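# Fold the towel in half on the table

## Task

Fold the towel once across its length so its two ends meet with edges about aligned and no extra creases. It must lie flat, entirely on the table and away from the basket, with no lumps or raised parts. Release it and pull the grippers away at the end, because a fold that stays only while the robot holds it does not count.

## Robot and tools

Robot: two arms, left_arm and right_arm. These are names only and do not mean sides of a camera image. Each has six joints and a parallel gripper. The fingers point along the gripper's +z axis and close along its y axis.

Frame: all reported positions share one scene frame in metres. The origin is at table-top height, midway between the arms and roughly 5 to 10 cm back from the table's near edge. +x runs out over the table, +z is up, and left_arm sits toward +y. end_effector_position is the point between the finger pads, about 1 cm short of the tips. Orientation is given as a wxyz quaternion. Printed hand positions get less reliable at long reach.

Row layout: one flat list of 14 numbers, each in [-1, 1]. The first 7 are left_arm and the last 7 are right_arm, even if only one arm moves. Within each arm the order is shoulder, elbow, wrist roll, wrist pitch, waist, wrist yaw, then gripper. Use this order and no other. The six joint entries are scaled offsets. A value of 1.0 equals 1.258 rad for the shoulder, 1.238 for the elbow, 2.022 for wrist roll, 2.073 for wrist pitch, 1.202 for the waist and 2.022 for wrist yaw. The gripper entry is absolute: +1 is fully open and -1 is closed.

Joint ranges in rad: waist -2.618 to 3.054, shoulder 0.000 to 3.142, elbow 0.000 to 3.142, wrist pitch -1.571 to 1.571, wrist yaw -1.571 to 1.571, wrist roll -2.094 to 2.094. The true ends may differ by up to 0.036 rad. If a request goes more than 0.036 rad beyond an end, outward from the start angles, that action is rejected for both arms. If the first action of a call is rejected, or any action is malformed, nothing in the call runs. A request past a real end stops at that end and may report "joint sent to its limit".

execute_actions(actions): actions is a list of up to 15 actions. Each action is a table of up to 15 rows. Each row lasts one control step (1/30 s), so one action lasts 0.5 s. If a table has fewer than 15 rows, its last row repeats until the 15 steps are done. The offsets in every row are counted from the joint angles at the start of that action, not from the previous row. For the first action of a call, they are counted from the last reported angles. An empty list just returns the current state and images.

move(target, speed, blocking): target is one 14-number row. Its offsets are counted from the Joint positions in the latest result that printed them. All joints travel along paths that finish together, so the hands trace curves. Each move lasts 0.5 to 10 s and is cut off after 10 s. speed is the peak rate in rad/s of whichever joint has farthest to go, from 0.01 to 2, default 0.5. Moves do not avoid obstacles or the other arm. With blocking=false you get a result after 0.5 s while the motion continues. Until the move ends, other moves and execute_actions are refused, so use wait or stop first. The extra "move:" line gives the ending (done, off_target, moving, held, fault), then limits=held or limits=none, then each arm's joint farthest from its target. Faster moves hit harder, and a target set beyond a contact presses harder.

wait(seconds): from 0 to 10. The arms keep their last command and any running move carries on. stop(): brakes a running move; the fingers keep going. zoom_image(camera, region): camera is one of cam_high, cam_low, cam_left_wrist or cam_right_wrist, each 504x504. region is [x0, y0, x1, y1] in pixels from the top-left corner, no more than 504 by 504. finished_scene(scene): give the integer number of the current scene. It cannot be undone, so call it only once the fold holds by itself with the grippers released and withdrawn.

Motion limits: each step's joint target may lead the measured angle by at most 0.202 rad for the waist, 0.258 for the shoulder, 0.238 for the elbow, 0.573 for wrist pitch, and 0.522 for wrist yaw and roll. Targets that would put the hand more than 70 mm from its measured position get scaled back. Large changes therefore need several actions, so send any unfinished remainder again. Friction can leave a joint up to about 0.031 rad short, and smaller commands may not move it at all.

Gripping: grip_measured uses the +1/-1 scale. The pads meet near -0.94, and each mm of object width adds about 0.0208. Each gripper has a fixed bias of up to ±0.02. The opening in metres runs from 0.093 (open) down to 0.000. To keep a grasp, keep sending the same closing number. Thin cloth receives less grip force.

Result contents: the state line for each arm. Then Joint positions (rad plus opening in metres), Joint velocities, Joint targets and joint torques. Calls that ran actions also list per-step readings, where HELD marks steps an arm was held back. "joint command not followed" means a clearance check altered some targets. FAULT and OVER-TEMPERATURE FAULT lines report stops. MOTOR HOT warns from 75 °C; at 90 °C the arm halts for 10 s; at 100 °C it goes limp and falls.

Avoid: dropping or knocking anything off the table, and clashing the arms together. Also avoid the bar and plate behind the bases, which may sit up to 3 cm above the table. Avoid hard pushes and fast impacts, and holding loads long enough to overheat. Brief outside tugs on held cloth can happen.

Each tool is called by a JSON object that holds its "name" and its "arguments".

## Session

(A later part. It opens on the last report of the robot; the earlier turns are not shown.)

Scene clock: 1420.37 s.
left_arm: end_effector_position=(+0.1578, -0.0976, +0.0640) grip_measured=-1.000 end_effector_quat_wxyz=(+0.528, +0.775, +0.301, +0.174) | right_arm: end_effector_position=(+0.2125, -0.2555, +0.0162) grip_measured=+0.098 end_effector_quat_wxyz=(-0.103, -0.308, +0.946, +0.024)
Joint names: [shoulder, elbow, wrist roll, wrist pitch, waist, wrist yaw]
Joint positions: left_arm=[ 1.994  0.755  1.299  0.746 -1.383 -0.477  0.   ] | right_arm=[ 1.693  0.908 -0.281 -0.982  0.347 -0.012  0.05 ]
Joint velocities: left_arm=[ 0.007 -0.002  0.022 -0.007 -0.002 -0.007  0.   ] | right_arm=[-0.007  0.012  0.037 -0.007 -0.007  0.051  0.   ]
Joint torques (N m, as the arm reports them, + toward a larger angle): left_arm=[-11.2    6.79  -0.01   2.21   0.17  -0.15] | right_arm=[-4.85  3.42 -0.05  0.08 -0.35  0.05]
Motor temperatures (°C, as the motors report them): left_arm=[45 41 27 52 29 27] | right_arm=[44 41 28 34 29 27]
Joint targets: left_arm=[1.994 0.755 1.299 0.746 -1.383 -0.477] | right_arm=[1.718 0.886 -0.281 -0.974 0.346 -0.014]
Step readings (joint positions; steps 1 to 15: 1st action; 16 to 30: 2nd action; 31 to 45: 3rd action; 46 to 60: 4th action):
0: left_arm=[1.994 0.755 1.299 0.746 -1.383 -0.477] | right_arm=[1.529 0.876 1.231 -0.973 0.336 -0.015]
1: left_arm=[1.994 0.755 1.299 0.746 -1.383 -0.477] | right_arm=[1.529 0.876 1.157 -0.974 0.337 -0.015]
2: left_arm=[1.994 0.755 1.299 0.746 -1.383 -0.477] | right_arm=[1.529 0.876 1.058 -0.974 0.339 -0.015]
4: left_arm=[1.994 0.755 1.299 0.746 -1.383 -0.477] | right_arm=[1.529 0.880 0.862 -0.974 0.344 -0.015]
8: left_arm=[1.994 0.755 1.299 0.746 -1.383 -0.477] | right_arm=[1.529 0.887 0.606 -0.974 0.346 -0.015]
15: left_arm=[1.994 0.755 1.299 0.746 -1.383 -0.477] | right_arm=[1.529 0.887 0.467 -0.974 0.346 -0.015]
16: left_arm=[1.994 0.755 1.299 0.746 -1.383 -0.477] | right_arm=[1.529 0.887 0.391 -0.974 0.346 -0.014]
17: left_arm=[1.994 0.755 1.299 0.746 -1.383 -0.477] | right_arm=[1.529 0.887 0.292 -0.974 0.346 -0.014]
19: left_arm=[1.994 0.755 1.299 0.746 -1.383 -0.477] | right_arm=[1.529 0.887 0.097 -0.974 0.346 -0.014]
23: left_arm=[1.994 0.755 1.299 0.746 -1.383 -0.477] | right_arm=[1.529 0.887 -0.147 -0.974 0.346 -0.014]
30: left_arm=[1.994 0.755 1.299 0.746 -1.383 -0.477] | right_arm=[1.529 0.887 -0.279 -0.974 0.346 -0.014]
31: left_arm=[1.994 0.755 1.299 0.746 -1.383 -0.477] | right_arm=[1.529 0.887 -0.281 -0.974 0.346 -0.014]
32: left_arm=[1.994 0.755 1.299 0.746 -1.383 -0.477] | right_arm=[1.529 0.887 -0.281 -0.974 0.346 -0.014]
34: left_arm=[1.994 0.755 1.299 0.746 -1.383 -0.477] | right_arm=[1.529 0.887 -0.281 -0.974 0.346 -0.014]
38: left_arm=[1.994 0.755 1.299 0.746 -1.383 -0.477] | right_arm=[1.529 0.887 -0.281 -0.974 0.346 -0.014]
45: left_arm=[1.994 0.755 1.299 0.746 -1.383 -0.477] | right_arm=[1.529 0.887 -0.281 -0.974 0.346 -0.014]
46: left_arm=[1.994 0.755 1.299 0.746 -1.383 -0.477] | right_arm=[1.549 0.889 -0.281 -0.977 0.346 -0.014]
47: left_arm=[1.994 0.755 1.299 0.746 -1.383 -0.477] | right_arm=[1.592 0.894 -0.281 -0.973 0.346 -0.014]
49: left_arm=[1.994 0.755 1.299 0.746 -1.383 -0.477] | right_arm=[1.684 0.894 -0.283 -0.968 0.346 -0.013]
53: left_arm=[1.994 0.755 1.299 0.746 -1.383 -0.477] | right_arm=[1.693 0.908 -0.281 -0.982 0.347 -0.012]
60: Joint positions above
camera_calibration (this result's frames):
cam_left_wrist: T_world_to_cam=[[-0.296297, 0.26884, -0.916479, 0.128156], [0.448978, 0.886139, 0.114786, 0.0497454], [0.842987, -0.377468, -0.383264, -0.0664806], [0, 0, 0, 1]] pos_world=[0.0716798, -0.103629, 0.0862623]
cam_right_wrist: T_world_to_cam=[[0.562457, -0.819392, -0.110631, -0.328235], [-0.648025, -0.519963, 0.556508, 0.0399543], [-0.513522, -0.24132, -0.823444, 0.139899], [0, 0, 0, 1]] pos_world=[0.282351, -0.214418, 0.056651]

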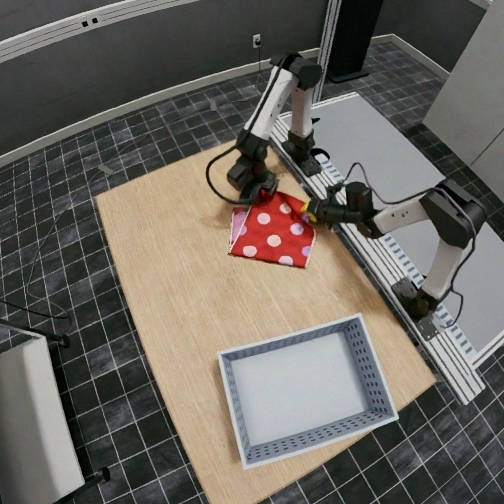

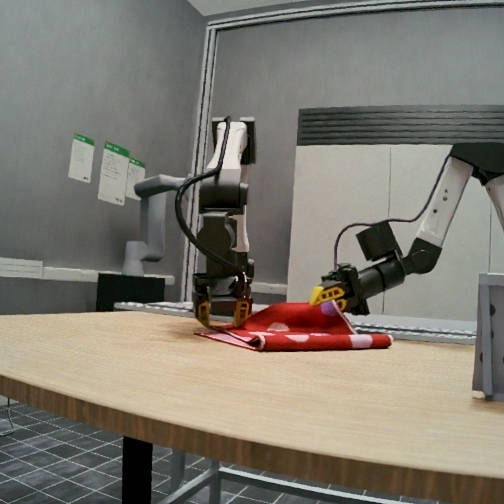

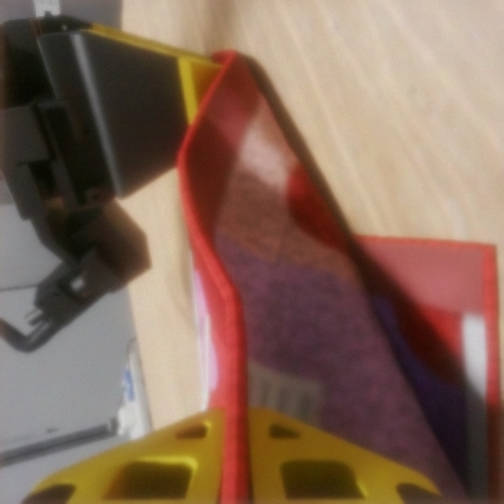

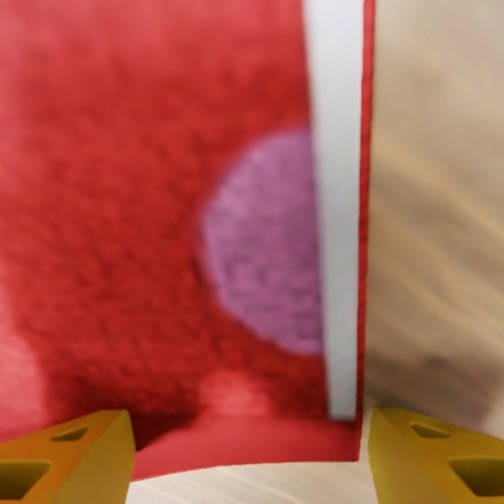

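{"name": "execute_actions", "arguments": {"actions": [[[0,0,0,0,0,0,-1,-0.07,0.04,0,0,0.1,0,0.1]],[[0,0,0,0,0,0,-1,0.09,0,0,0,0,0,0.1]]]}}

Scene clock: 1431.27 s.
left_arm: end_effector_position=(+0.1578, -0.0976, +0.0640) grip_measured=-1.000 end_effector_quat_wxyz=(+0.528, +0.775, +0.301, +0.174) | right_arm: end_effector_position=(+0.2117, -0.2290, +0.0179) grip_measured=+0.098 end_effector_quat_wxyz=(-0.098, -0.361, +0.927, +0.016)
Joint names: [shoulder, elbow, wrist roll, wrist pitch, waist, wrist yaw]
Joint positions: left_arm=[ 1.994  0.755  1.299  0.746 -1.383 -0.477  0.   ] | right_arm=[ 1.718  0.943 -0.28  -0.983  0.461 -0.006  0.05 ]
Joint velocities: left_arm=[ 0.012 -0.002 -0.007  0.066  0.007  0.022  0.   ] | right_arm=[ 0.002  0.002 -0.051  0.007  0.002  0.007  0.   ]
Joint torques (N m, as the arm reports them, + toward a larger angle): left_arm=[-11.15   6.85  -0.01   2.21   0.17  -0.15] | right_arm=[-6.3   4.74 -0.04  0.02 -0.21  0.03]
Motor temperatures (°C, as the motors report them): left_arm=[45 41 27 52 29 27] | right_arm=[43 41 28 34 29 27]
Joint targets: left_arm=[1.994 0.755 1.299 0.746 -1.383 -0.477] | right_arm=[1.731 0.938 -0.280 -0.982 0.461 -0.010]
Step readings (joint positions; steps 1 to 15: 1st action; 16 to 30: 2nd action):
0: left_arm=[1.994 0.755 1.299 0.746 -1.383 -0.477] | right_arm=[1.693 0.908 -0.281 -0.982 0.347 -0.012]
1: left_arm=[1.994 0.755 1.299 0.746 -1.383 -0.477] | right_arm=[1.684 0.911 -0.280 -0.982 0.360 -0.006]
2: left_arm=[1.994 0.755 1.299 0.746 -1.383 -0.477] | right_arm=[1.669 0.912 -0.280 -0.982 0.388 -0.004]
4: left_arm=[1.994 0.755 1.299 0.746 -1.383 -0.477] | right_arm=[1.636 0.924 -0.280 -0.982 0.444 -0.007]
8: left_arm=[1.994 0.755 1.299 0.746 -1.383 -0.477] | right_arm=[1.618 0.938 -0.280 -0.982 0.461 -0.010]
15: left_arm=[1.994 0.755 1.299 0.746 -1.383 -0.477] | right_arm=[1.618 0.938 -0.280 -0.982 0.461 -0.010]
16: left_arm=[1.994 0.755 1.299 0.746 -1.383 -0.477] | right_arm=[1.629 0.938 -0.280 -0.983 0.461 -0.010]
17: left_arm=[1.994 0.755 1.299 0.746 -1.383 -0.477] | right_arm=[1.652 0.940 -0.280 -0.981 0.461 -0.010]
19: left_arm=[1.994 0.755 1.299 0.746 -1.383 -0.477] | right_arm=[1.706 0.940 -0.280 -0.980 0.461 -0.010]
23: left_arm=[1.994 0.755 1.299 0.746 -1.383 -0.477] | right_arm=[1.718 0.943 -0.280 -0.983 0.461 -0.006]
30: Joint positions above
camera_calibration (this result's frames):
cam_left_wrist: T_world_to_cam=[[-0.296297, 0.26884, -0.916479, 0.128156], [0.448978, 0.886139, 0.114786, 0.0497454], [0.842987, -0.377468, -0.383264, -0.0664806], [0, 0, 0, 1]] pos_world=[0.0716798, -0.103629, 0.0862623]
cam_right_wrist: T_world_to_cam=[[0.653491, -0.749953, -0.102568, -0.30947], [-0.592462, -0.591113, 0.547333, 0.0243256], [-0.471103, -0.29691, -0.830606, 0.125758], [0, 0, 0, 1]] pos_world=[0.275892, -0.18037, 0.0593991]

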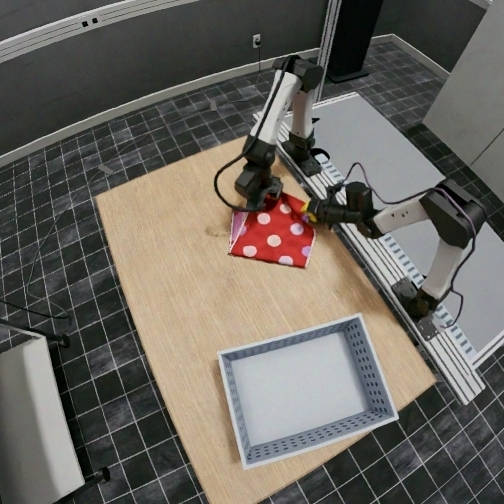

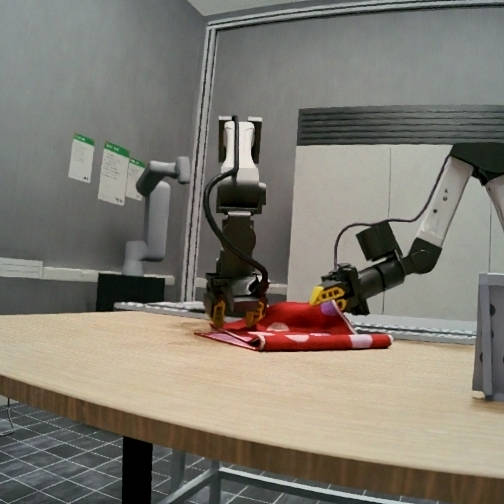

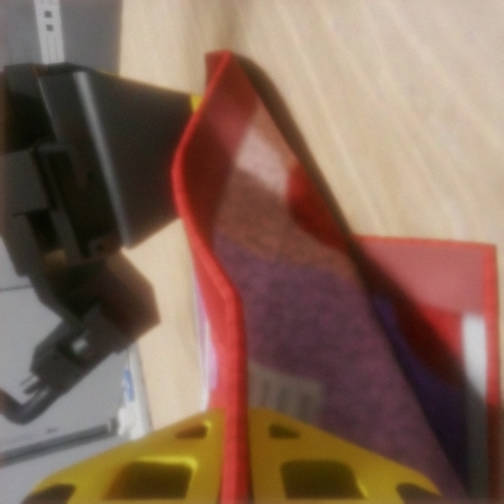

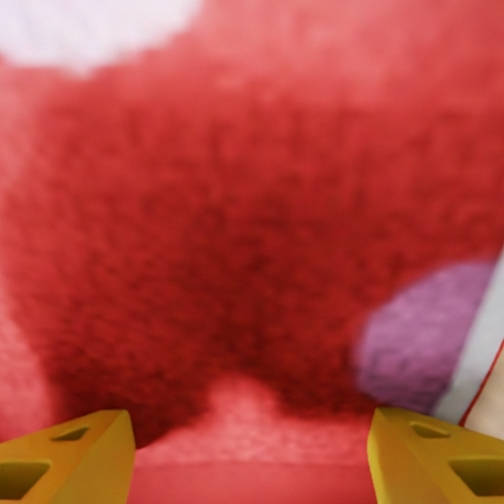

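{"name": "execute_actions", "arguments": {"actions": [[[0,0,0,0,0,0,-1,0.04,0,0,0,0,0,-0.2]],[[0,0,0,0,0,0,-1,0.04,0,0,0,0,0,-0.5]],[[0,0,0,0,0,0,-1,0.04,0,0,0,0,0,-0.75]],[[0,0,0,0,0,0,-1,0.04,0,0,0,0,0,-1]],[[0,0,0,0,0,0,-1,-0.12,0,0,0,0,0,-1]]]}}

Scene clock: 1445.10 s.
left_arm: end_effector_position=(+0.1578, -0.0976, +0.0640) grip_measured=-1.000 end_effector_quat_wxyz=(+0.528, +0.775, +0.301, +0.174) | right_arm: end_effector_position=(+0.2298, -0.2350, +0.0465) grip_measured=-1.000 end_effector_quat_wxyz=(-0.032, -0.362, +0.931, -0.013)
Joint names: [shoulder, elbow, wrist roll, wrist pitch, waist, wrist yaw]
Joint positions: left_arm=[ 1.994  0.755  1.299  0.746 -1.383 -0.477  0.   ] | right_arm=[ 1.596  0.954 -0.28  -0.989  0.46   0.064  0.   ]
Joint velocities: left_arm=[ 0.007  0.002  0.037  0.022 -0.002  0.007  0.   ] | right_arm=[-0.007  0.002 -0.022 -0.022  0.002 -0.037  0.   ]
Joint torques (N m, as the arm reports them, + toward a larger angle): left_arm=[-11.15   6.8   -0.01   2.21   0.19  -0.14] | right_arm=[-7.32  6.04 -0.04  0.27 -0.2   0.14]
Motor temperatures (°C, as the motors report them): left_arm=[45 41 27 52 29 27] | right_arm=[43 40 28 33 29 27]
Joint targets: left_arm=[1.994 0.755 1.299 0.746 -1.383 -0.477] | right_arm=[1.591 0.958 -0.280 -0.988 0.460 0.065]
Step readings (joint positions; steps 1 to 15: 1st action; 16 to 30: 2nd action; 31 to 45: 3rd action; 46 to 60: 4th action; 61 to 75: 5th action):
0: left_arm=[1.994 0.755 1.299 0.746 -1.383 -0.477] | right_arm=[1.718 0.943 -0.280 -0.983 0.461 -0.006]
1: left_arm=[1.994 0.755 1.299 0.746 -1.383 -0.477] | right_arm=[1.720 0.943 -0.280 -0.983 0.461 -0.005]
2: left_arm=[1.994 0.755 1.299 0.746 -1.383 -0.477] | right_arm=[1.724 0.943 -0.280 -0.982 0.461 0.006]
4: left_arm=[1.994 0.755 1.299 0.746 -1.383 -0.477] | right_arm=[1.727 0.947 -0.280 -0.982 0.461 0.017]
8: left_arm=[1.994 0.755 1.299 0.746 -1.383 -0.477] | right_arm=[1.728 0.947 -0.280 -0.982 0.461 0.019]
15: left_arm=[1.994 0.755 1.299 0.746 -1.383 -0.477] | right_arm=[1.728 0.947 -0.280 -0.982 0.461 0.019]
16: left_arm=[1.994 0.755 1.299 0.746 -1.383 -0.477] | right_arm=[1.729 0.947 -0.280 -0.982 0.461 0.023]
17: left_arm=[1.994 0.755 1.299 0.746 -1.383 -0.477] | right_arm=[1.732 0.947 -0.280 -0.981 0.460 0.035]
19: left_arm=[1.994 0.755 1.299 0.746 -1.383 -0.477] | right_arm=[1.735 0.952 -0.280 -0.981 0.460 0.045]
23: left_arm=[1.994 0.755 1.299 0.746 -1.383 -0.477] | right_arm=[1.736 0.953 -0.280 -0.982 0.460 0.046]
30: left_arm=[1.994 0.755 1.299 0.746 -1.383 -0.477] | right_arm=[1.736 0.953 -0.280 -0.982 0.460 0.046]
31: left_arm=[1.994 0.755 1.299 0.746 -1.383 -0.477] | right_arm=[1.736 0.953 -0.280 -0.982 0.460 0.050]
32: left_arm=[1.994 0.755 1.299 0.746 -1.383 -0.477] | right_arm=[1.737 0.953 -0.280 -0.982 0.460 0.057]
34: left_arm=[1.994 0.755 1.299 0.746 -1.383 -0.477] | right_arm=[1.740 0.956 -0.280 -0.983 0.460 0.062]
38: left_arm=[1.994 0.755 1.299 0.746 -1.383 -0.477] | right_arm=[1.742 0.958 -0.280 -0.986 0.460 0.063]
45: left_arm=[1.994 0.755 1.299 0.746 -1.383 -0.477] | right_arm=[1.742 0.958 -0.280 -0.986 0.460 0.063]
46: left_arm=[1.994 0.755 1.299 0.746 -1.383 -0.477] | right_arm=[1.742 0.958 -0.280 -0.986 0.460 0.065]
47: left_arm=[1.994 0.755 1.299 0.746 -1.383 -0.477] | right_arm=[1.742 0.958 -0.280 -0.988 0.460 0.065]
49: left_arm=[1.994 0.755 1.299 0.746 -1.383 -0.477] | right_arm=[1.742 0.958 -0.280 -0.988 0.460 0.065]
53: left_arm=[1.994 0.755 1.299 0.746 -1.383 -0.477] | right_arm=[1.742 0.958 -0.280 -0.988 0.460 0.065]
60: left_arm=[1.994 0.755 1.299 0.746 -1.383 -0.477] | right_arm=[1.742 0.958 -0.280 -0.988 0.460 0.065]
61: left_arm=[1.994 0.755 1.299 0.746 -1.383 -0.477] | right_arm=[1.725 0.958 -0.280 -0.987 0.460 0.064]
62: left_arm=[1.994 0.755 1.299 0.746 -1.383 -0.477] | right_arm=[1.694 0.954 -0.280 -0.989 0.460 0.064]
64: left_arm=[1.994 0.755 1.299 0.746 -1.383 -0.477] | right_arm=[1.627 0.954 -0.280 -0.989 0.460 0.064]
68: left_arm=[1.994 0.755 1.299 0.746 -1.383 -0.477] | right_arm=[1.596 0.954 -0.280 -0.989 0.460 0.064]
75: Joint positions above
camera_calibration (this result's frames):
cam_left_wrist: T_world_to_cam=[[-0.296297, 0.26884, -0.916479, 0.128156], [0.448978, 0.886139, 0.114786, 0.0497454], [0.842987, -0.377468, -0.383264, -0.0664806], [0, 0, 0, 1]] pos_world=[0.0716798, -0.103629, 0.0862623]
cam_right_wrist: T_world_to_cam=[[0.6629, -0.748703, -0.00258514, -0.329344], [-0.663827, -0.58934, 0.460448, 0.036784], [-0.346263, -0.303515, -0.887683, 0.128669], [0, 0, 0, 1]] pos_world=[0.287294, -0.18585, 0.096429]

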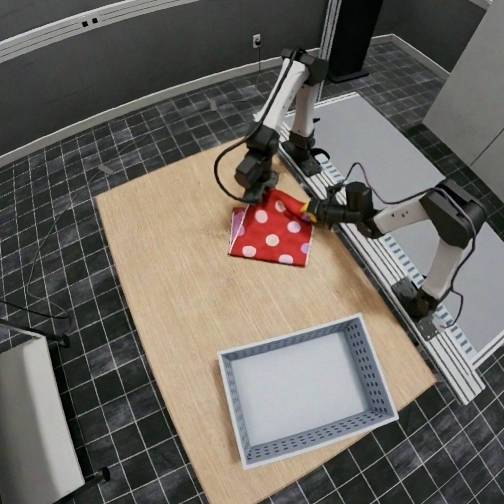

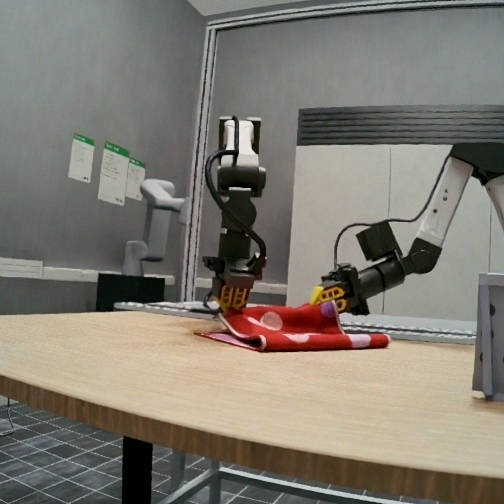

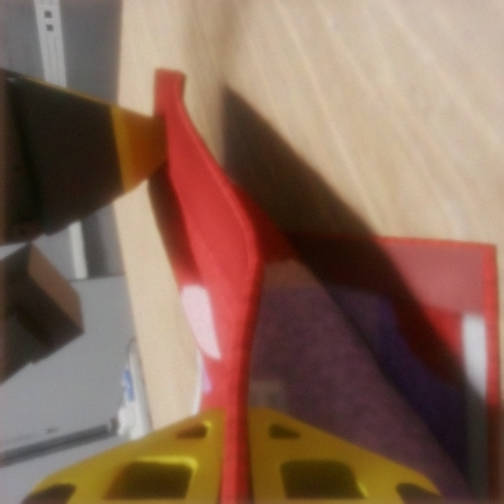

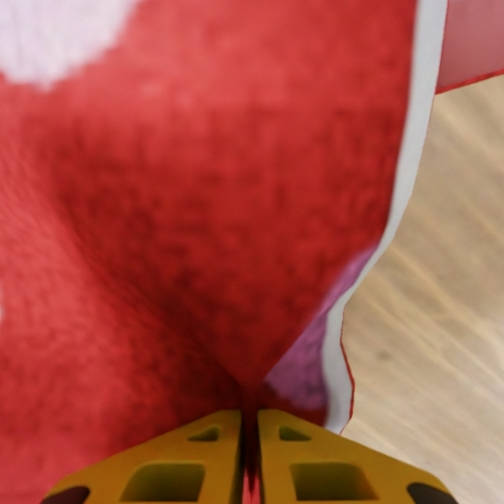

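{"name": "move", "arguments": {"target": [0,0,0,0,0,0,-1, 0.2,0.28,0,-0.02,0,0,-1], "speed": 0.25}}

{"name": "zoom_image", "arguments": {"camera": "cam_high", "region": [200,170,360,300]}}

Scene clock: 1459.47 s.
left_arm: end_effector_position=(+0.1598, -0.0962, +0.0645) grip_measured=-1.000 end_effector_quat_wxyz=(+0.527, +0.773, +0.305, +0.180) | right_arm: end_effector_position=(+0.2914, -0.2000, +0.0528) grip_measured=-1.000 end_effector_quat_wxyz=(-0.030, -0.362, +0.932, -0.000)
Joint names: [shoulder, elbow, wrist roll, wrist pitch, waist, wrist yaw]
Joint positions: left_arm=[ 1.994  0.755  1.299  0.746 -1.383 -0.492  0.   ] | right_arm=[ 1.839  1.265 -0.28  -1.052  0.46   0.038  0.   ]
Joint velocities: left_arm=[ 0.012 -0.002  0.051 -0.037  0.002 -0.037  0.   ] | right_arm=[-0.007 -0.007 -0.037 -0.007 -0.007  0.081  0.   ]
Joint torques (N m, as the arm reports them, + toward a larger angle): left_arm=[-11.16   6.82   0.     2.21   0.19   0.  ] | right_arm=[-8.65  8.49 -0.04  0.47 -0.18  0.45]
Motor temperatures (°C, as the motors report them): left_arm=[45 41 27 52 29 27] | right_arm=[44 40 28 33 29 27]
Joint targets: left_arm=[1.994 0.755 1.299 0.746 -1.383 -0.477] | right_arm=[1.848 1.300 -0.280 -1.031 0.460 0.064]
move: off_target (right_arm); limits=none; left_arm: farthest joint: the wrist yaw, 0.015 radians from its target (0.000 radians at the start); right_arm: farthest joint: the elbow, 0.036 radians from its target (0.347 radians at the start)
camera_calibration (this result's frames):
cam_left_wrist: T_world_to_cam=[[-0.294056, 0.26583, -0.918077, 0.128297], [0.436312, 0.891956, 0.118518, 0.049882], [0.85039, -0.365717, -0.37827, -0.0678229], [0, 0, 0, 1]] pos_world=[0.0736382, -0.103402, 0.0862189]
cam_right_wrist: T_world_to_cam=[[0.661408, -0.74957, -0.0261761, -0.342521], [-0.661876, -0.599733, 0.449711, 0.0932983], [-0.352788, -0.280117, -0.892791, 0.173039], [0, 0, 0, 1]] pos_world=[0.349344, -0.152318, 0.103564]

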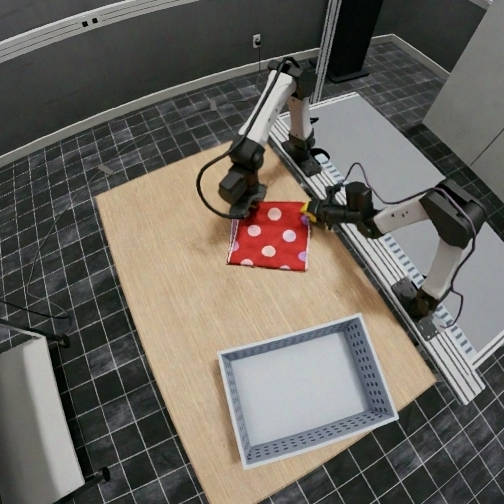

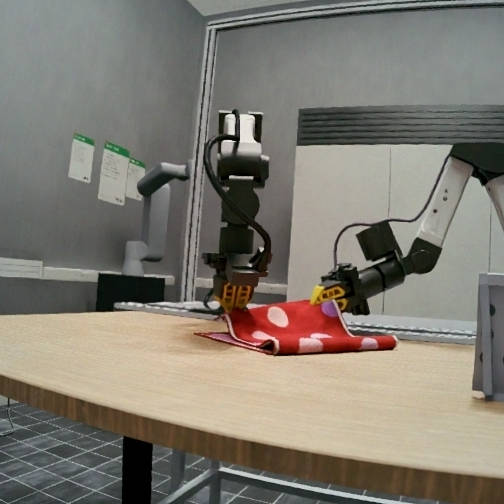

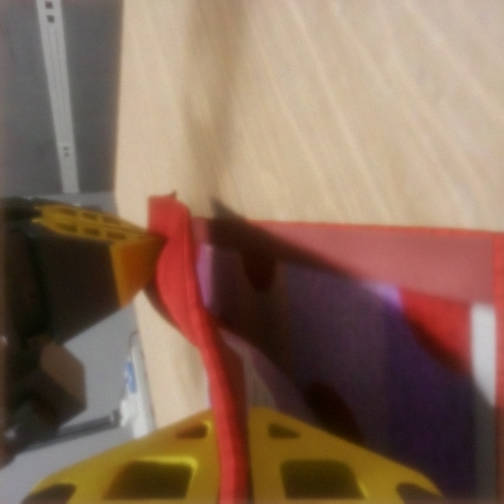

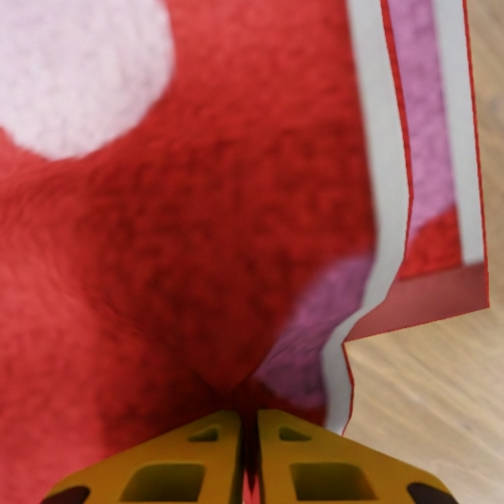

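Region (200, 170, 360, 300) of cam_high's 504x504 image, scaled by 3.150, with more detail than that image has; it fills the top 410 rows of this view, and the rest is white.

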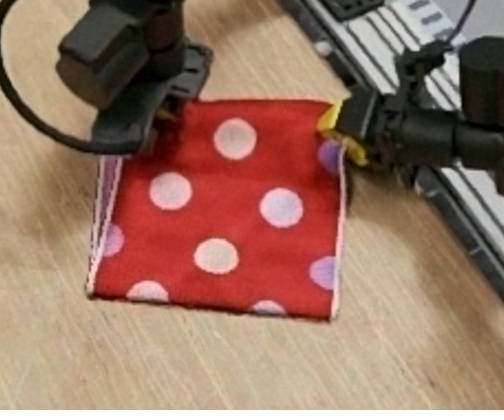

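{"name": "move", "arguments": {"target": [0.02,0,0,0,0.04,0,-1, 0.05,0.07,0,0,0.03,0,-1], "speed": 0.2}}

{"name": "zoom_image", "arguments": {"camera": "cam_high", "region": [200,170,360,300]}}

Scene clock: 1472.03 s.
left_arm: end_effector_position=(+0.1783, -0.0890, +0.0646) grip_measured=-1.000 end_effector_quat_wxyz=(+0.523, +0.766, +0.322, +0.192) | right_arm: end_effector_position=(+0.2989, -0.1871, +0.0504) grip_measured=-1.000 end_effector_quat_wxyz=(-0.033, -0.372, +0.928, +0.003)
Joint names: [shoulder, elbow, wrist roll, wrist pitch, waist, wrist yaw]
Joint positions: left_arm=[ 1.994  0.755  1.299  0.746 -1.342 -0.498  0.   ] | right_arm=[ 1.891  1.322 -0.28  -1.063  0.481  0.031  0.   ]
Joint velocities: left_arm=[ 0.002 -0.012  0.007  0.007  0.007 -0.007  0.   ] | right_arm=[ 0.007 -0.002 -0.007  0.051  0.002  0.037  0.   ]
Joint torques (N m, as the arm reports them, + toward a larger angle): left_arm=[-8.93  6.8   0.    2.2   0.69 -0.1 ] | right_arm=[-9.07  8.   -0.04  0.35  1.22  0.19]
Motor temperatures (°C, as the motors report them): left_arm=[45 40 27 52 29 27] | right_arm=[44 42 28 33 29 27]
Joint targets: left_arm=[2.019 0.755 1.299 0.746 -1.334 -0.492] | right_arm=[1.902 1.351 -0.280 -1.052 0.496 0.038]
move: off_target (left_arm, right_arm); limits=none; left_arm: farthest joint: the shoulder, 0.025 radians from its target (0.025 radians at the start); right_arm: farthest joint: the elbow, 0.029 radians from its target (0.087 radians at the start)
camera_calibration (this result's frames):
cam_left_wrist: T_world_to_cam=[[-0.305254, 0.252213, -0.918264, 0.132687], [0.395163, 0.910893, 0.118826, 0.044389], [0.86641, -0.326592, -0.377719, -0.0802624], [0, 0, 0, 1]] pos_world=[0.0925024, -0.100112, 0.0862503]
cam_right_wrist: T_world_to_cam=[[0.676869, -0.735299, -0.0343993, -0.339337], [-0.64577, -0.615586, 0.451703, 0.0991605], [-0.353313, -0.28353, -0.891505, 0.176596], [0, 0, 0, 1]] pos_world=[0.356115, -0.138402, 0.100972]

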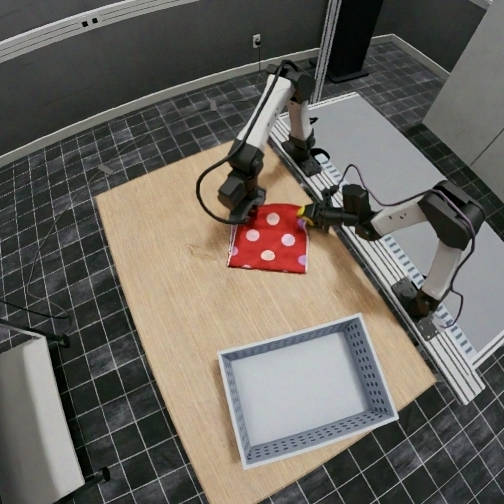

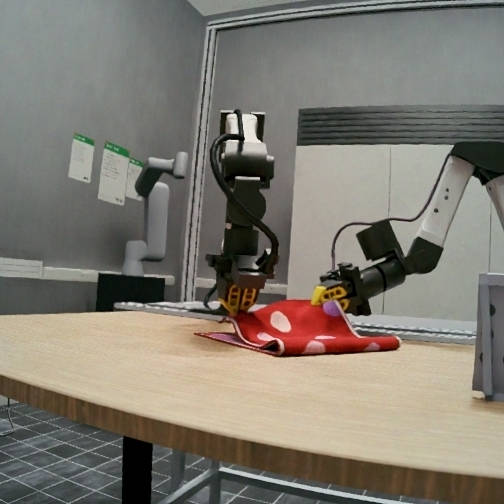

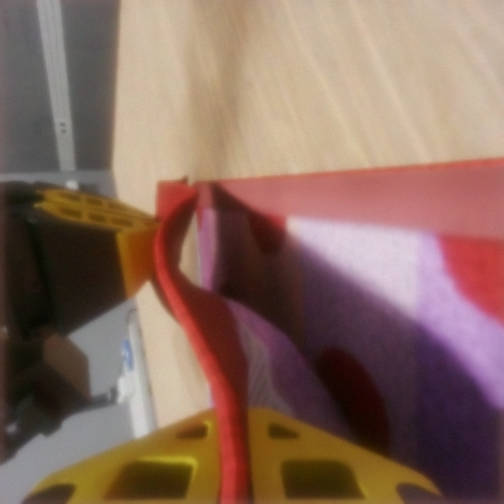

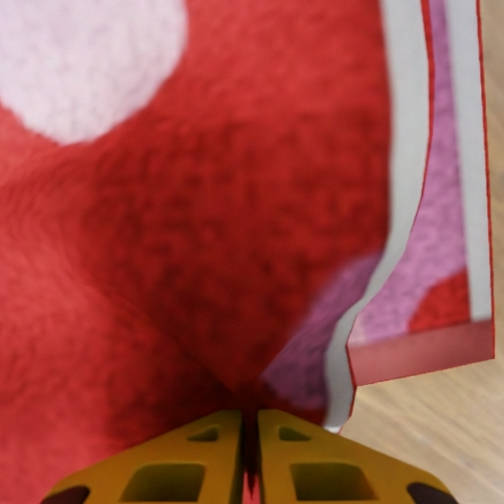

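Region (200, 170, 360, 300) of cam_high's 504x504 image, scaled by 3.150, with more detail than that image has; it fills the top 410 rows of this view, and the rest is white.

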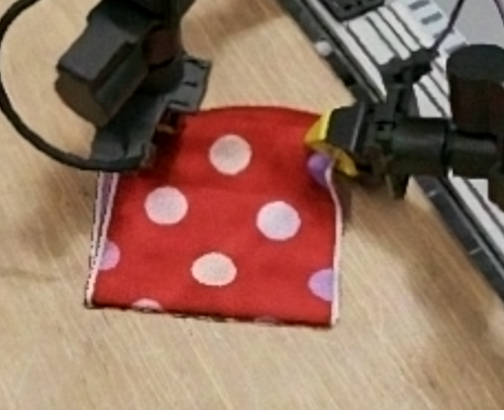

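{"name": "execute_actions", "arguments": {"actions": [[[0,0,0,0,0,0,-1,0.02,0.04,0,0,-0.06,0,-1]],[[0,0,0,0,0,0,-1,0.08,0,0,0,0,0,-1]],[[0,0,0,0,0,0,-1,0,0,0,0,0,0,-0.3]],[[0,0,0,0,0,0,-1,0,0,0,0,0,0,0.3]],[[0,0,0,0,0,0,-1,-0.15,0,0,0,0,0,0.3]],[[0,0,0,0,0,0,-1,-0.2,0,0,0,-0.2,0,0.3]]]}}

{"name": "zoom_image", "arguments": {"camera": "cam_high", "region": [200,170,360,300]}}

Scene clock: 1485.73 s.
left_arm: end_effector_position=(+0.1801, -0.0878, +0.0654) grip_measured=-1.000 end_effector_quat_wxyz=(+0.523, +0.763, +0.325, +0.197) | right_arm: end_effector_position=(+0.3247, -0.2752, +0.1530) grip_measured=+0.298 end_effector_quat_wxyz=(+0.113, -0.219, +0.968, +0.042)
Joint names: [shoulder, elbow, wrist roll, wrist pitch, waist, wrist yaw]
Joint positions: left_arm=[ 1.994  0.755  1.299  0.747 -1.342 -0.511  0.   ] | right_arm=[ 1.542  1.322 -0.281 -1.112  0.165 -0.058  0.059]
Joint velocities: left_arm=[-0.012  0.007 -0.066 -0.022 -0.007  0.066  0.   ] | right_arm=[ 0.022  0.017  0.022  0.051 -0.002  0.051  0.   ]
Joint torques (N m, as the arm reports them, + toward a larger angle): left_arm=[-11.14   6.82   0.     2.2    0.19  -0.15] | right_arm=[-6.9   7.19 -0.04  0.77  1.11 -0.06]
Motor temperatures (°C, as the motors report them): left_arm=[44 40 27 52 29 27] | right_arm=[46 42 28 33 29 27]
Joint targets: left_arm=[1.994 0.755 1.299 0.747 -1.342 -0.511] | right_arm=[1.548 1.328 -0.280 -1.117 0.179 -0.067]
Step readings (joint positions; steps 1 to 15: 1st action; 16 to 30: 2nd action; 31 to 45: 3rd action; 46 to 60: 4th action; 61 to 75: 5th action; 76 to 90: 6th action):
0: left_arm=[1.994 0.755 1.299 0.746 -1.342 -0.498] | right_arm=[1.891 1.322 -0.280 -1.063 0.481 0.031]
1: left_arm=[1.994 0.755 1.299 0.746 -1.342 -0.498] | right_arm=[1.893 1.325 -0.280 -1.065 0.475 0.029]
2: left_arm=[1.994 0.755 1.299 0.746 -1.342 -0.498] | right_arm=[1.898 1.331 -0.280 -1.066 0.463 0.026]
4: left_arm=[1.994 0.755 1.299 0.746 -1.342 -0.500] | right_arm=[1.905 1.339 -0.280 -1.067 0.431 0.022]
8: left_arm=[1.994 0.755 1.299 0.747 -1.342 -0.506] | right_arm=[1.908 1.339 -0.280 -1.080 0.416 0.009]
15: left_arm=[1.994 0.755 1.299 0.747 -1.342 -0.506] | right_arm=[1.908 1.339 -0.280 -1.082 0.416 0.005]
16: left_arm=[1.994 0.755 1.299 0.747 -1.342 -0.507] | right_arm=[1.917 1.340 -0.280 -1.085 0.416 0.002]
17: left_arm=[1.994 0.755 1.299 0.747 -1.342 -0.509] | right_arm=[1.933 1.341 -0.280 -1.085 0.416 -0.002]
19: left_arm=[1.994 0.755 1.299 0.747 -1.342 -0.510] | right_arm=[1.979 1.341 -0.280 -1.088 0.416 -0.007]
23: left_arm=[1.994 0.755 1.299 0.747 -1.342 -0.510] | right_arm=[1.999 1.341 -0.280 -1.091 0.416 -0.010]
30: left_arm=[1.994 0.755 1.299 0.747 -1.342 -0.510] | right_arm=[1.999 1.341 -0.280 -1.091 0.416 -0.010]
31: left_arm=[1.994 0.755 1.299 0.747 -1.342 -0.511] | right_arm=[1.999 1.341 -0.280 -1.092 0.416 -0.012]
32: left_arm=[1.994 0.755 1.299 0.747 -1.342 -0.511] | right_arm=[1.999 1.341 -0.280 -1.095 0.416 -0.017]
34: left_arm=[1.994 0.755 1.299 0.747 -1.342 -0.511] | right_arm=[1.999 1.341 -0.280 -1.100 0.416 -0.026]
38: left_arm=[1.994 0.755 1.299 0.747 -1.342 -0.511] | right_arm=[1.999 1.341 -0.280 -1.101 0.416 -0.031]
45: left_arm=[1.994 0.755 1.299 0.747 -1.342 -0.511] | right_arm=[1.999 1.341 -0.280 -1.101 0.416 -0.031]
46: left_arm=[1.994 0.755 1.299 0.747 -1.342 -0.511] | right_arm=[1.999 1.341 -0.280 -1.102 0.416 -0.036]
47: left_arm=[1.994 0.755 1.299 0.747 -1.342 -0.511] | right_arm=[1.999 1.341 -0.280 -1.108 0.416 -0.048]
49: left_arm=[1.994 0.755 1.299 0.747 -1.342 -0.511] | right_arm=[1.994 1.341 -0.280 -1.116 0.420 -0.062]
53: left_arm=[1.994 0.755 1.299 0.747 -1.342 -0.511] | right_arm=[1.994 1.341 -0.280 -1.116 0.420 -0.065]
60: left_arm=[1.994 0.755 1.299 0.747 -1.342 -0.511] | right_arm=[1.994 1.341 -0.280 -1.116 0.420 -0.065]
61: left_arm=[1.994 0.755 1.299 0.747 -1.342 -0.511] | right_arm=[1.976 1.337 -0.280 -1.114 0.420 -0.068]
62: left_arm=[1.994 0.755 1.299 0.747 -1.342 -0.511] | right_arm=[1.943 1.329 -0.280 -1.116 0.420 -0.068]
64: left_arm=[1.994 0.755 1.299 0.747 -1.342 -0.511] | right_arm=[1.862 1.328 -0.280 -1.117 0.420 -0.067]
68: left_arm=[1.994 0.755 1.299 0.747 -1.342 -0.511] | right_arm=[1.797 1.328 -0.280 -1.116 0.420 -0.067]
75: left_arm=[1.994 0.755 1.299 0.747 -1.342 -0.511] | right_arm=[1.800 1.328 -0.280 -1.117 0.420 -0.067]
76: left_arm=[1.994 0.755 1.299 0.747 -1.342 -0.511] | right_arm=[1.784 1.325 -0.281 -1.113 0.406 -0.072]
77: left_arm=[1.994 0.755 1.299 0.747 -1.342 -0.511] | right_arm=[1.755 1.317 -0.281 -1.114 0.376 -0.077]
79: left_arm=[1.994 0.755 1.299 0.747 -1.342 -0.511] | right_arm=[1.667 1.316 -0.281 -1.112 0.277 -0.076]
83: left_arm=[1.994 0.755 1.299 0.747 -1.342 -0.511] | right_arm=[1.544 1.322 -0.281 -1.112 0.162 -0.057]
90: Joint positions above
camera_calibration (this result's frames):
cam_left_wrist: T_world_to_cam=[[-0.302789, 0.248262, -0.920155, 0.132959], [0.383452, 0.915619, 0.120858, 0.0448816], [0.872515, -0.316241, -0.372436, -0.0816256], [0, 0, 0, 1]] pos_world=[0.0942683, -0.0999166, 0.0865185]
cam_right_wrist: T_world_to_cam=[[0.420508, -0.906337, -0.0415441, -0.380809], [-0.891058, -0.421174, 0.1692, 0.1916], [-0.17085, -0.0341318, -0.984706, 0.275895], [0, 0, 0, 1]] pos_world=[0.377997, -0.255028, 0.223436]

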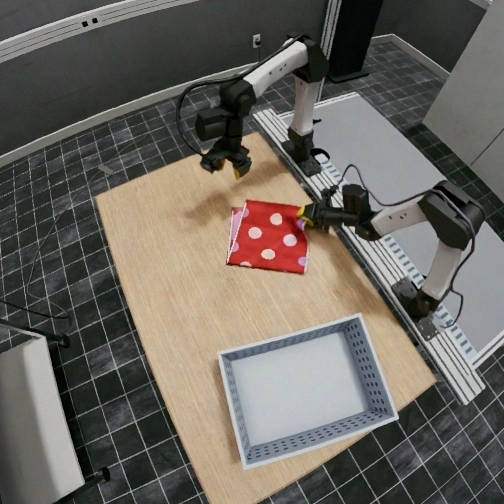

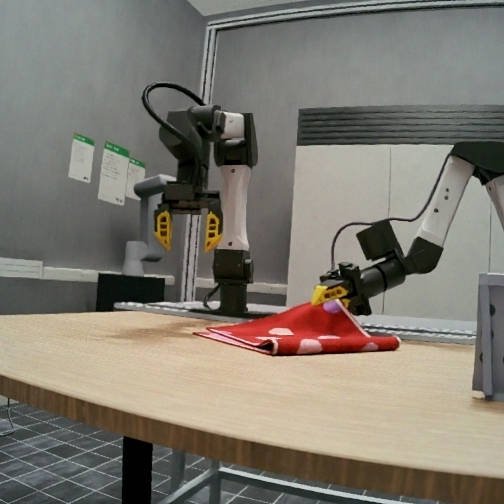

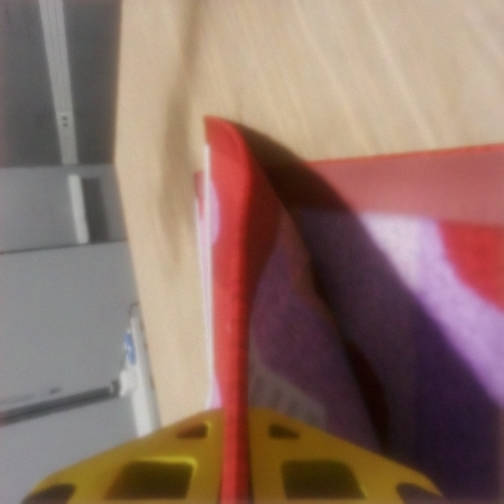

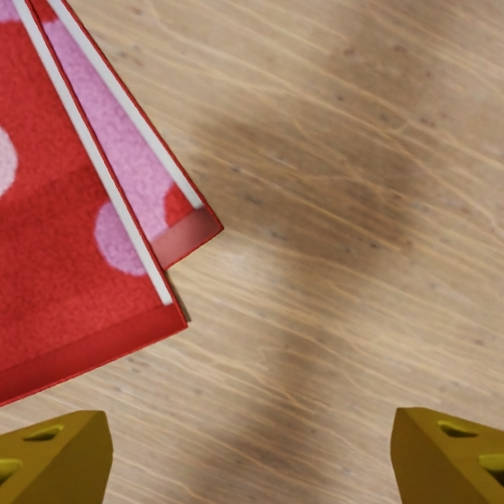

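Region (200, 170, 360, 300) of cam_high's 504x504 image, scaled by 3.150, with more detail than that image has; it fills the top 410 rows of this view, and the rest is white.

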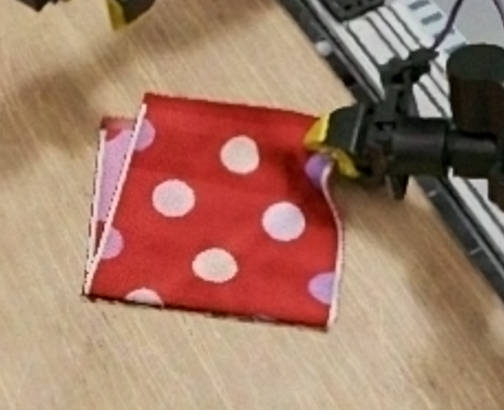

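{"name": "execute_actions", "arguments": {"actions": [[[0.05,0,0,0,0.03,0,-1,0,0,0,0,0,0,0.3]],[[0,0,0,0,0,0,-0.3,0,0,0,0,0,0,0.3]],[[0,0,0,0,0,0,0.2,0,0,0,0,0,0,0.3]],[[0,0,0,0,-0.08,0,0.2,0,0,0,0,0,0,0.3]],[[-0.03,0,0,0,-0.08,0,0.2,0,0,0,0,0,0,0.3]],[[-0.2,0,0,0,0.0,0,0.2,0,0,0,0,0,0,0.3]],[[-0.2,0,-0.3,0,0.3,0,0.2,0,0,0,0,0,0,0.3]]]}}

{"name": "zoom_image", "arguments": {"camera": "cam_high", "region": [200,170,360,300]}}

{"name": "zoom_image", "arguments": {"camera": "cam_low", "region": [180,250,420,370]}}

Scene clock: 1503.40 s.
left_arm: end_effector_position=(+0.2520, -0.0128, +0.3090) grip_measured=+0.198 end_effector_quat_wxyz=(+0.747, +0.403, +0.529, +0.010) | right_arm: end_effector_position=(+0.3247, -0.2752, +0.1530) grip_measured=+0.298 end_effector_quat_wxyz=(+0.113, -0.219, +0.968, +0.042)
Joint names: [shoulder, elbow, wrist roll, wrist pitch, waist, wrist yaw]
Joint positions: left_arm=[ 1.468  0.764  0.742  0.799 -1.144 -0.522  0.055] | right_arm=[ 1.542  1.322 -0.281 -1.112  0.165 -0.058  0.059]
Joint velocities: left_arm=[-0.007  0.002 -0.3   -0.007  0.002 -0.007  0.001] | right_arm=[ 0.007 -0.012 -0.022 -0.007 -0.007  0.037 -0.   ]
Joint torques (N m, as the arm reports them, + toward a larger angle): left_arm=[-6.83  9.34 -0.09  2.09 -0.55  0.14] | right_arm=[-7.43  6.73 -0.04  0.81 -0.19  0.05]
Motor temperatures (°C, as the motors report them): left_arm=[44 40 27 52 29 27] | right_arm=[45 42 28 33 29 27]
Joint targets: left_arm=[1.478 0.764 0.695 0.782 -1.155 -0.513] | right_arm=[1.542 1.322 -0.281 -1.112 0.165 -0.058]
Step readings (joint positions; steps 1 to 15: 1st action; 16 to 30: 2nd action; 31 to 45: 3rd action; 46 to 60: 4th action; 61 to 75: 5th action; 76 to 90: 6th action; 91 to 105: 7th action):
0: left_arm=[1.994 0.755 1.299 0.747 -1.342 -0.511] | right_arm=[1.542 1.322 -0.281 -1.112 0.165 -0.058]
1: left_arm=[1.998 0.755 1.299 0.750 -1.340 -0.511] | right_arm=[1.542 1.322 -0.281 -1.112 0.165 -0.058]
2: left_arm=[2.006 0.755 1.299 0.756 -1.335 -0.511] | right_arm=[1.542 1.322 -0.281 -1.112 0.165 -0.058]
4: left_arm=[2.026 0.755 1.299 0.756 -1.322 -0.511] | right_arm=[1.542 1.322 -0.281 -1.112 0.165 -0.058]
8: left_arm=[2.042 0.755 1.299 0.749 -1.312 -0.511] | right_arm=[1.542 1.322 -0.281 -1.112 0.165 -0.058]
15: left_arm=[2.042 0.755 1.299 0.750 -1.312 -0.511] | right_arm=[1.542 1.322 -0.281 -1.112 0.165 -0.058]
16: left_arm=[2.042 0.755 1.299 0.750 -1.312 -0.511] | right_arm=[1.542 1.322 -0.281 -1.112 0.165 -0.058]
17: left_arm=[2.042 0.755 1.299 0.750 -1.312 -0.511] | right_arm=[1.542 1.322 -0.281 -1.112 0.165 -0.058]
19: left_arm=[2.042 0.755 1.299 0.750 -1.312 -0.511] | right_arm=[1.542 1.322 -0.281 -1.112 0.165 -0.058]
23: left_arm=[2.042 0.755 1.299 0.750 -1.312 -0.511] | right_arm=[1.542 1.322 -0.281 -1.112 0.165 -0.058]
30: left_arm=[2.042 0.755 1.299 0.750 -1.312 -0.511] | right_arm=[1.542 1.322 -0.281 -1.112 0.165 -0.058]
31: left_arm=[2.042 0.755 1.299 0.750 -1.312 -0.511] | right_arm=[1.542 1.322 -0.281 -1.112 0.165 -0.058]
32: left_arm=[2.042 0.755 1.299 0.751 -1.312 -0.511] | right_arm=[1.542 1.322 -0.281 -1.112 0.165 -0.058]
34: left_arm=[2.036 0.755 1.300 0.765 -1.312 -0.514] | right_arm=[1.542 1.322 -0.281 -1.112 0.165 -0.058]
38: left_arm=[2.036 0.755 1.300 0.764 -1.312 -0.514] | right_arm=[1.542 1.322 -0.281 -1.112 0.165 -0.058]
45: left_arm=[2.036 0.755 1.300 0.764 -1.312 -0.514] | right_arm=[1.542 1.322 -0.281 -1.112 0.165 -0.058]
46: left_arm=[2.036 0.755 1.300 0.764 -1.320 -0.518] | right_arm=[1.542 1.322 -0.281 -1.112 0.165 -0.058]
47: left_arm=[2.036 0.755 1.300 0.764 -1.337 -0.521] | right_arm=[1.542 1.322 -0.281 -1.112 0.165 -0.058]
49: left_arm=[2.036 0.755 1.300 0.764 -1.381 -0.520] | right_arm=[1.542 1.322 -0.281 -1.112 0.165 -0.058]
53: left_arm=[2.036 0.755 1.300 0.764 -1.414 -0.514] | right_arm=[1.542 1.322 -0.281 -1.112 0.165 -0.058]
60: left_arm=[2.036 0.755 1.300 0.764 -1.414 -0.514] | right_arm=[1.542 1.322 -0.281 -1.112 0.165 -0.058]
61: left_arm=[2.033 0.755 1.300 0.763 -1.422 -0.518] | right_arm=[1.542 1.322 -0.281 -1.112 0.165 -0.058]
62: left_arm=[2.027 0.755 1.300 0.759 -1.438 -0.522] | right_arm=[1.542 1.322 -0.281 -1.112 0.165 -0.058]
64: left_arm=[2.014 0.755 1.300 0.759 -1.483 -0.520] | right_arm=[1.542 1.322 -0.281 -1.112 0.165 -0.058]
68: left_arm=[2.002 0.755 1.300 0.765 -1.516 -0.515] | right_arm=[1.542 1.322 -0.281 -1.112 0.165 -0.058]
75: left_arm=[2.002 0.755 1.300 0.765 -1.516 -0.515] | right_arm=[1.542 1.322 -0.281 -1.112 0.165 -0.058]
76: left_arm=[1.983 0.754 1.300 0.752 -1.516 -0.514] | right_arm=[1.542 1.322 -0.281 -1.112 0.165 -0.058]
77: left_arm=[1.944 0.745 1.301 0.728 -1.516 -0.514] | right_arm=[1.542 1.322 -0.281 -1.112 0.165 -0.058]
79: left_arm=[1.845 0.742 1.301 0.722 -1.516 -0.514] | right_arm=[1.542 1.322 -0.281 -1.112 0.165 -0.058]
83: left_arm=[1.730 0.762 1.301 0.783 -1.516 -0.514] | right_arm=[1.542 1.322 -0.281 -1.112 0.165 -0.058]
90: left_arm=[1.730 0.764 1.301 0.782 -1.516 -0.514] | right_arm=[1.542 1.322 -0.281 -1.112 0.165 -0.058]
91: left_arm=[1.716 0.763 1.262 0.772 -1.506 -0.506] | right_arm=[1.542 1.322 -0.281 -1.112 0.165 -0.058]
92: left_arm=[1.688 0.757 1.210 0.754 -1.484 -0.501] | right_arm=[1.542 1.322 -0.281 -1.112 0.165 -0.058]
94: left_arm=[1.617 0.756 1.101 0.749 -1.412 -0.500] | right_arm=[1.542 1.322 -0.281 -1.112 0.165 -0.058]
98: left_arm=[1.497 0.759 0.896 0.778 -1.214 -0.505] | right_arm=[1.542 1.322 -0.281 -1.112 0.165 -0.058]
105: Joint positions above
camera_calibration (this result's frames):
cam_left_wrist: T_world_to_cam=[[-0.424971, -0.668383, -0.610462, 0.283684], [0.0732295, 0.646794, -0.759141, 0.265856], [0.90224, -0.367317, -0.225924, -0.0833342], [0, 0, 0, 1]] pos_world=[0.176276, -0.0129547, 0.356173]
cam_right_wrist: T_world_to_cam=[[0.420508, -0.906337, -0.0415441, -0.380809], [-0.891058, -0.421174, 0.1692, 0.1916], [-0.17085, -0.0341318, -0.984706, 0.275895], [0, 0, 0, 1]] pos_world=[0.377997, -0.255028, 0.223436]

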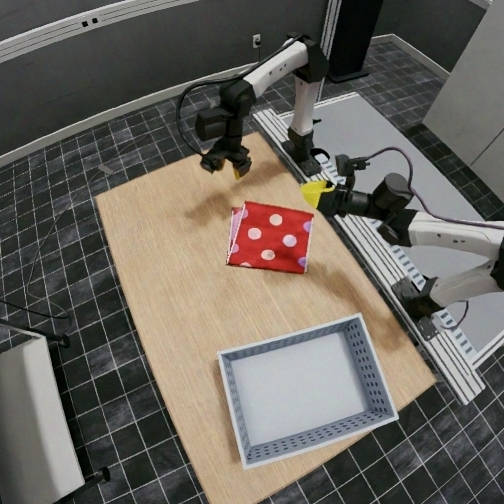

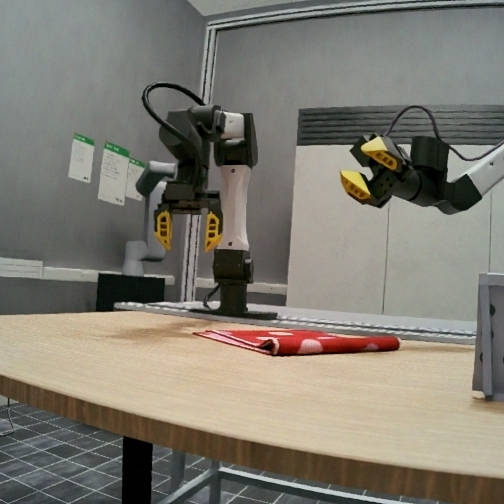

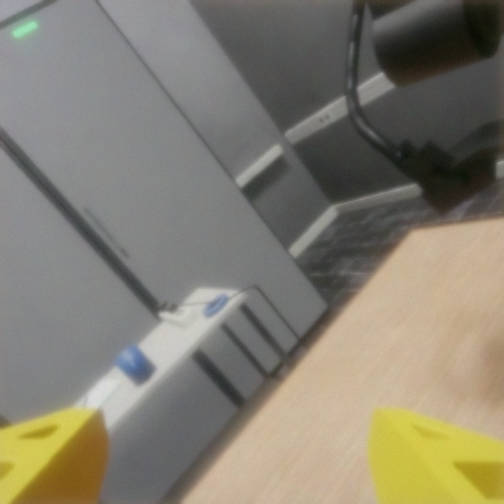

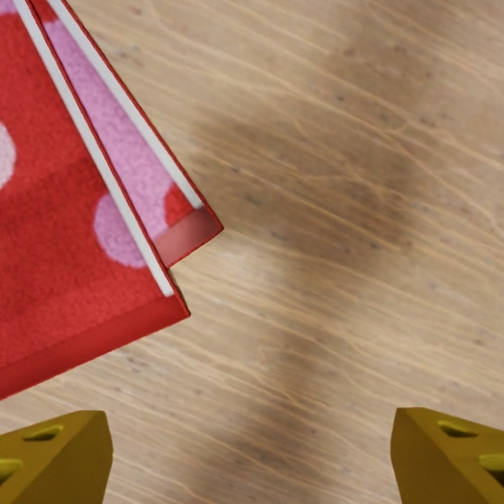

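Region (200, 170, 360, 300) of cam_high's 504x504 image, scaled by 3.150, with more detail than that image has; it fills the top 410 rows of this view, and the rest is white.

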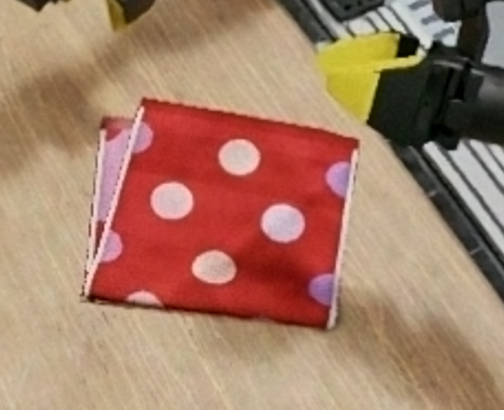

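Region (180, 250, 420, 370) of cam_low's 504x504 image, scaled by 2.100, with more detail than that image has.

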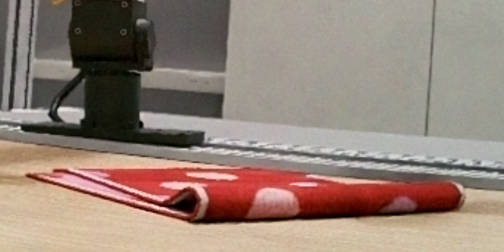

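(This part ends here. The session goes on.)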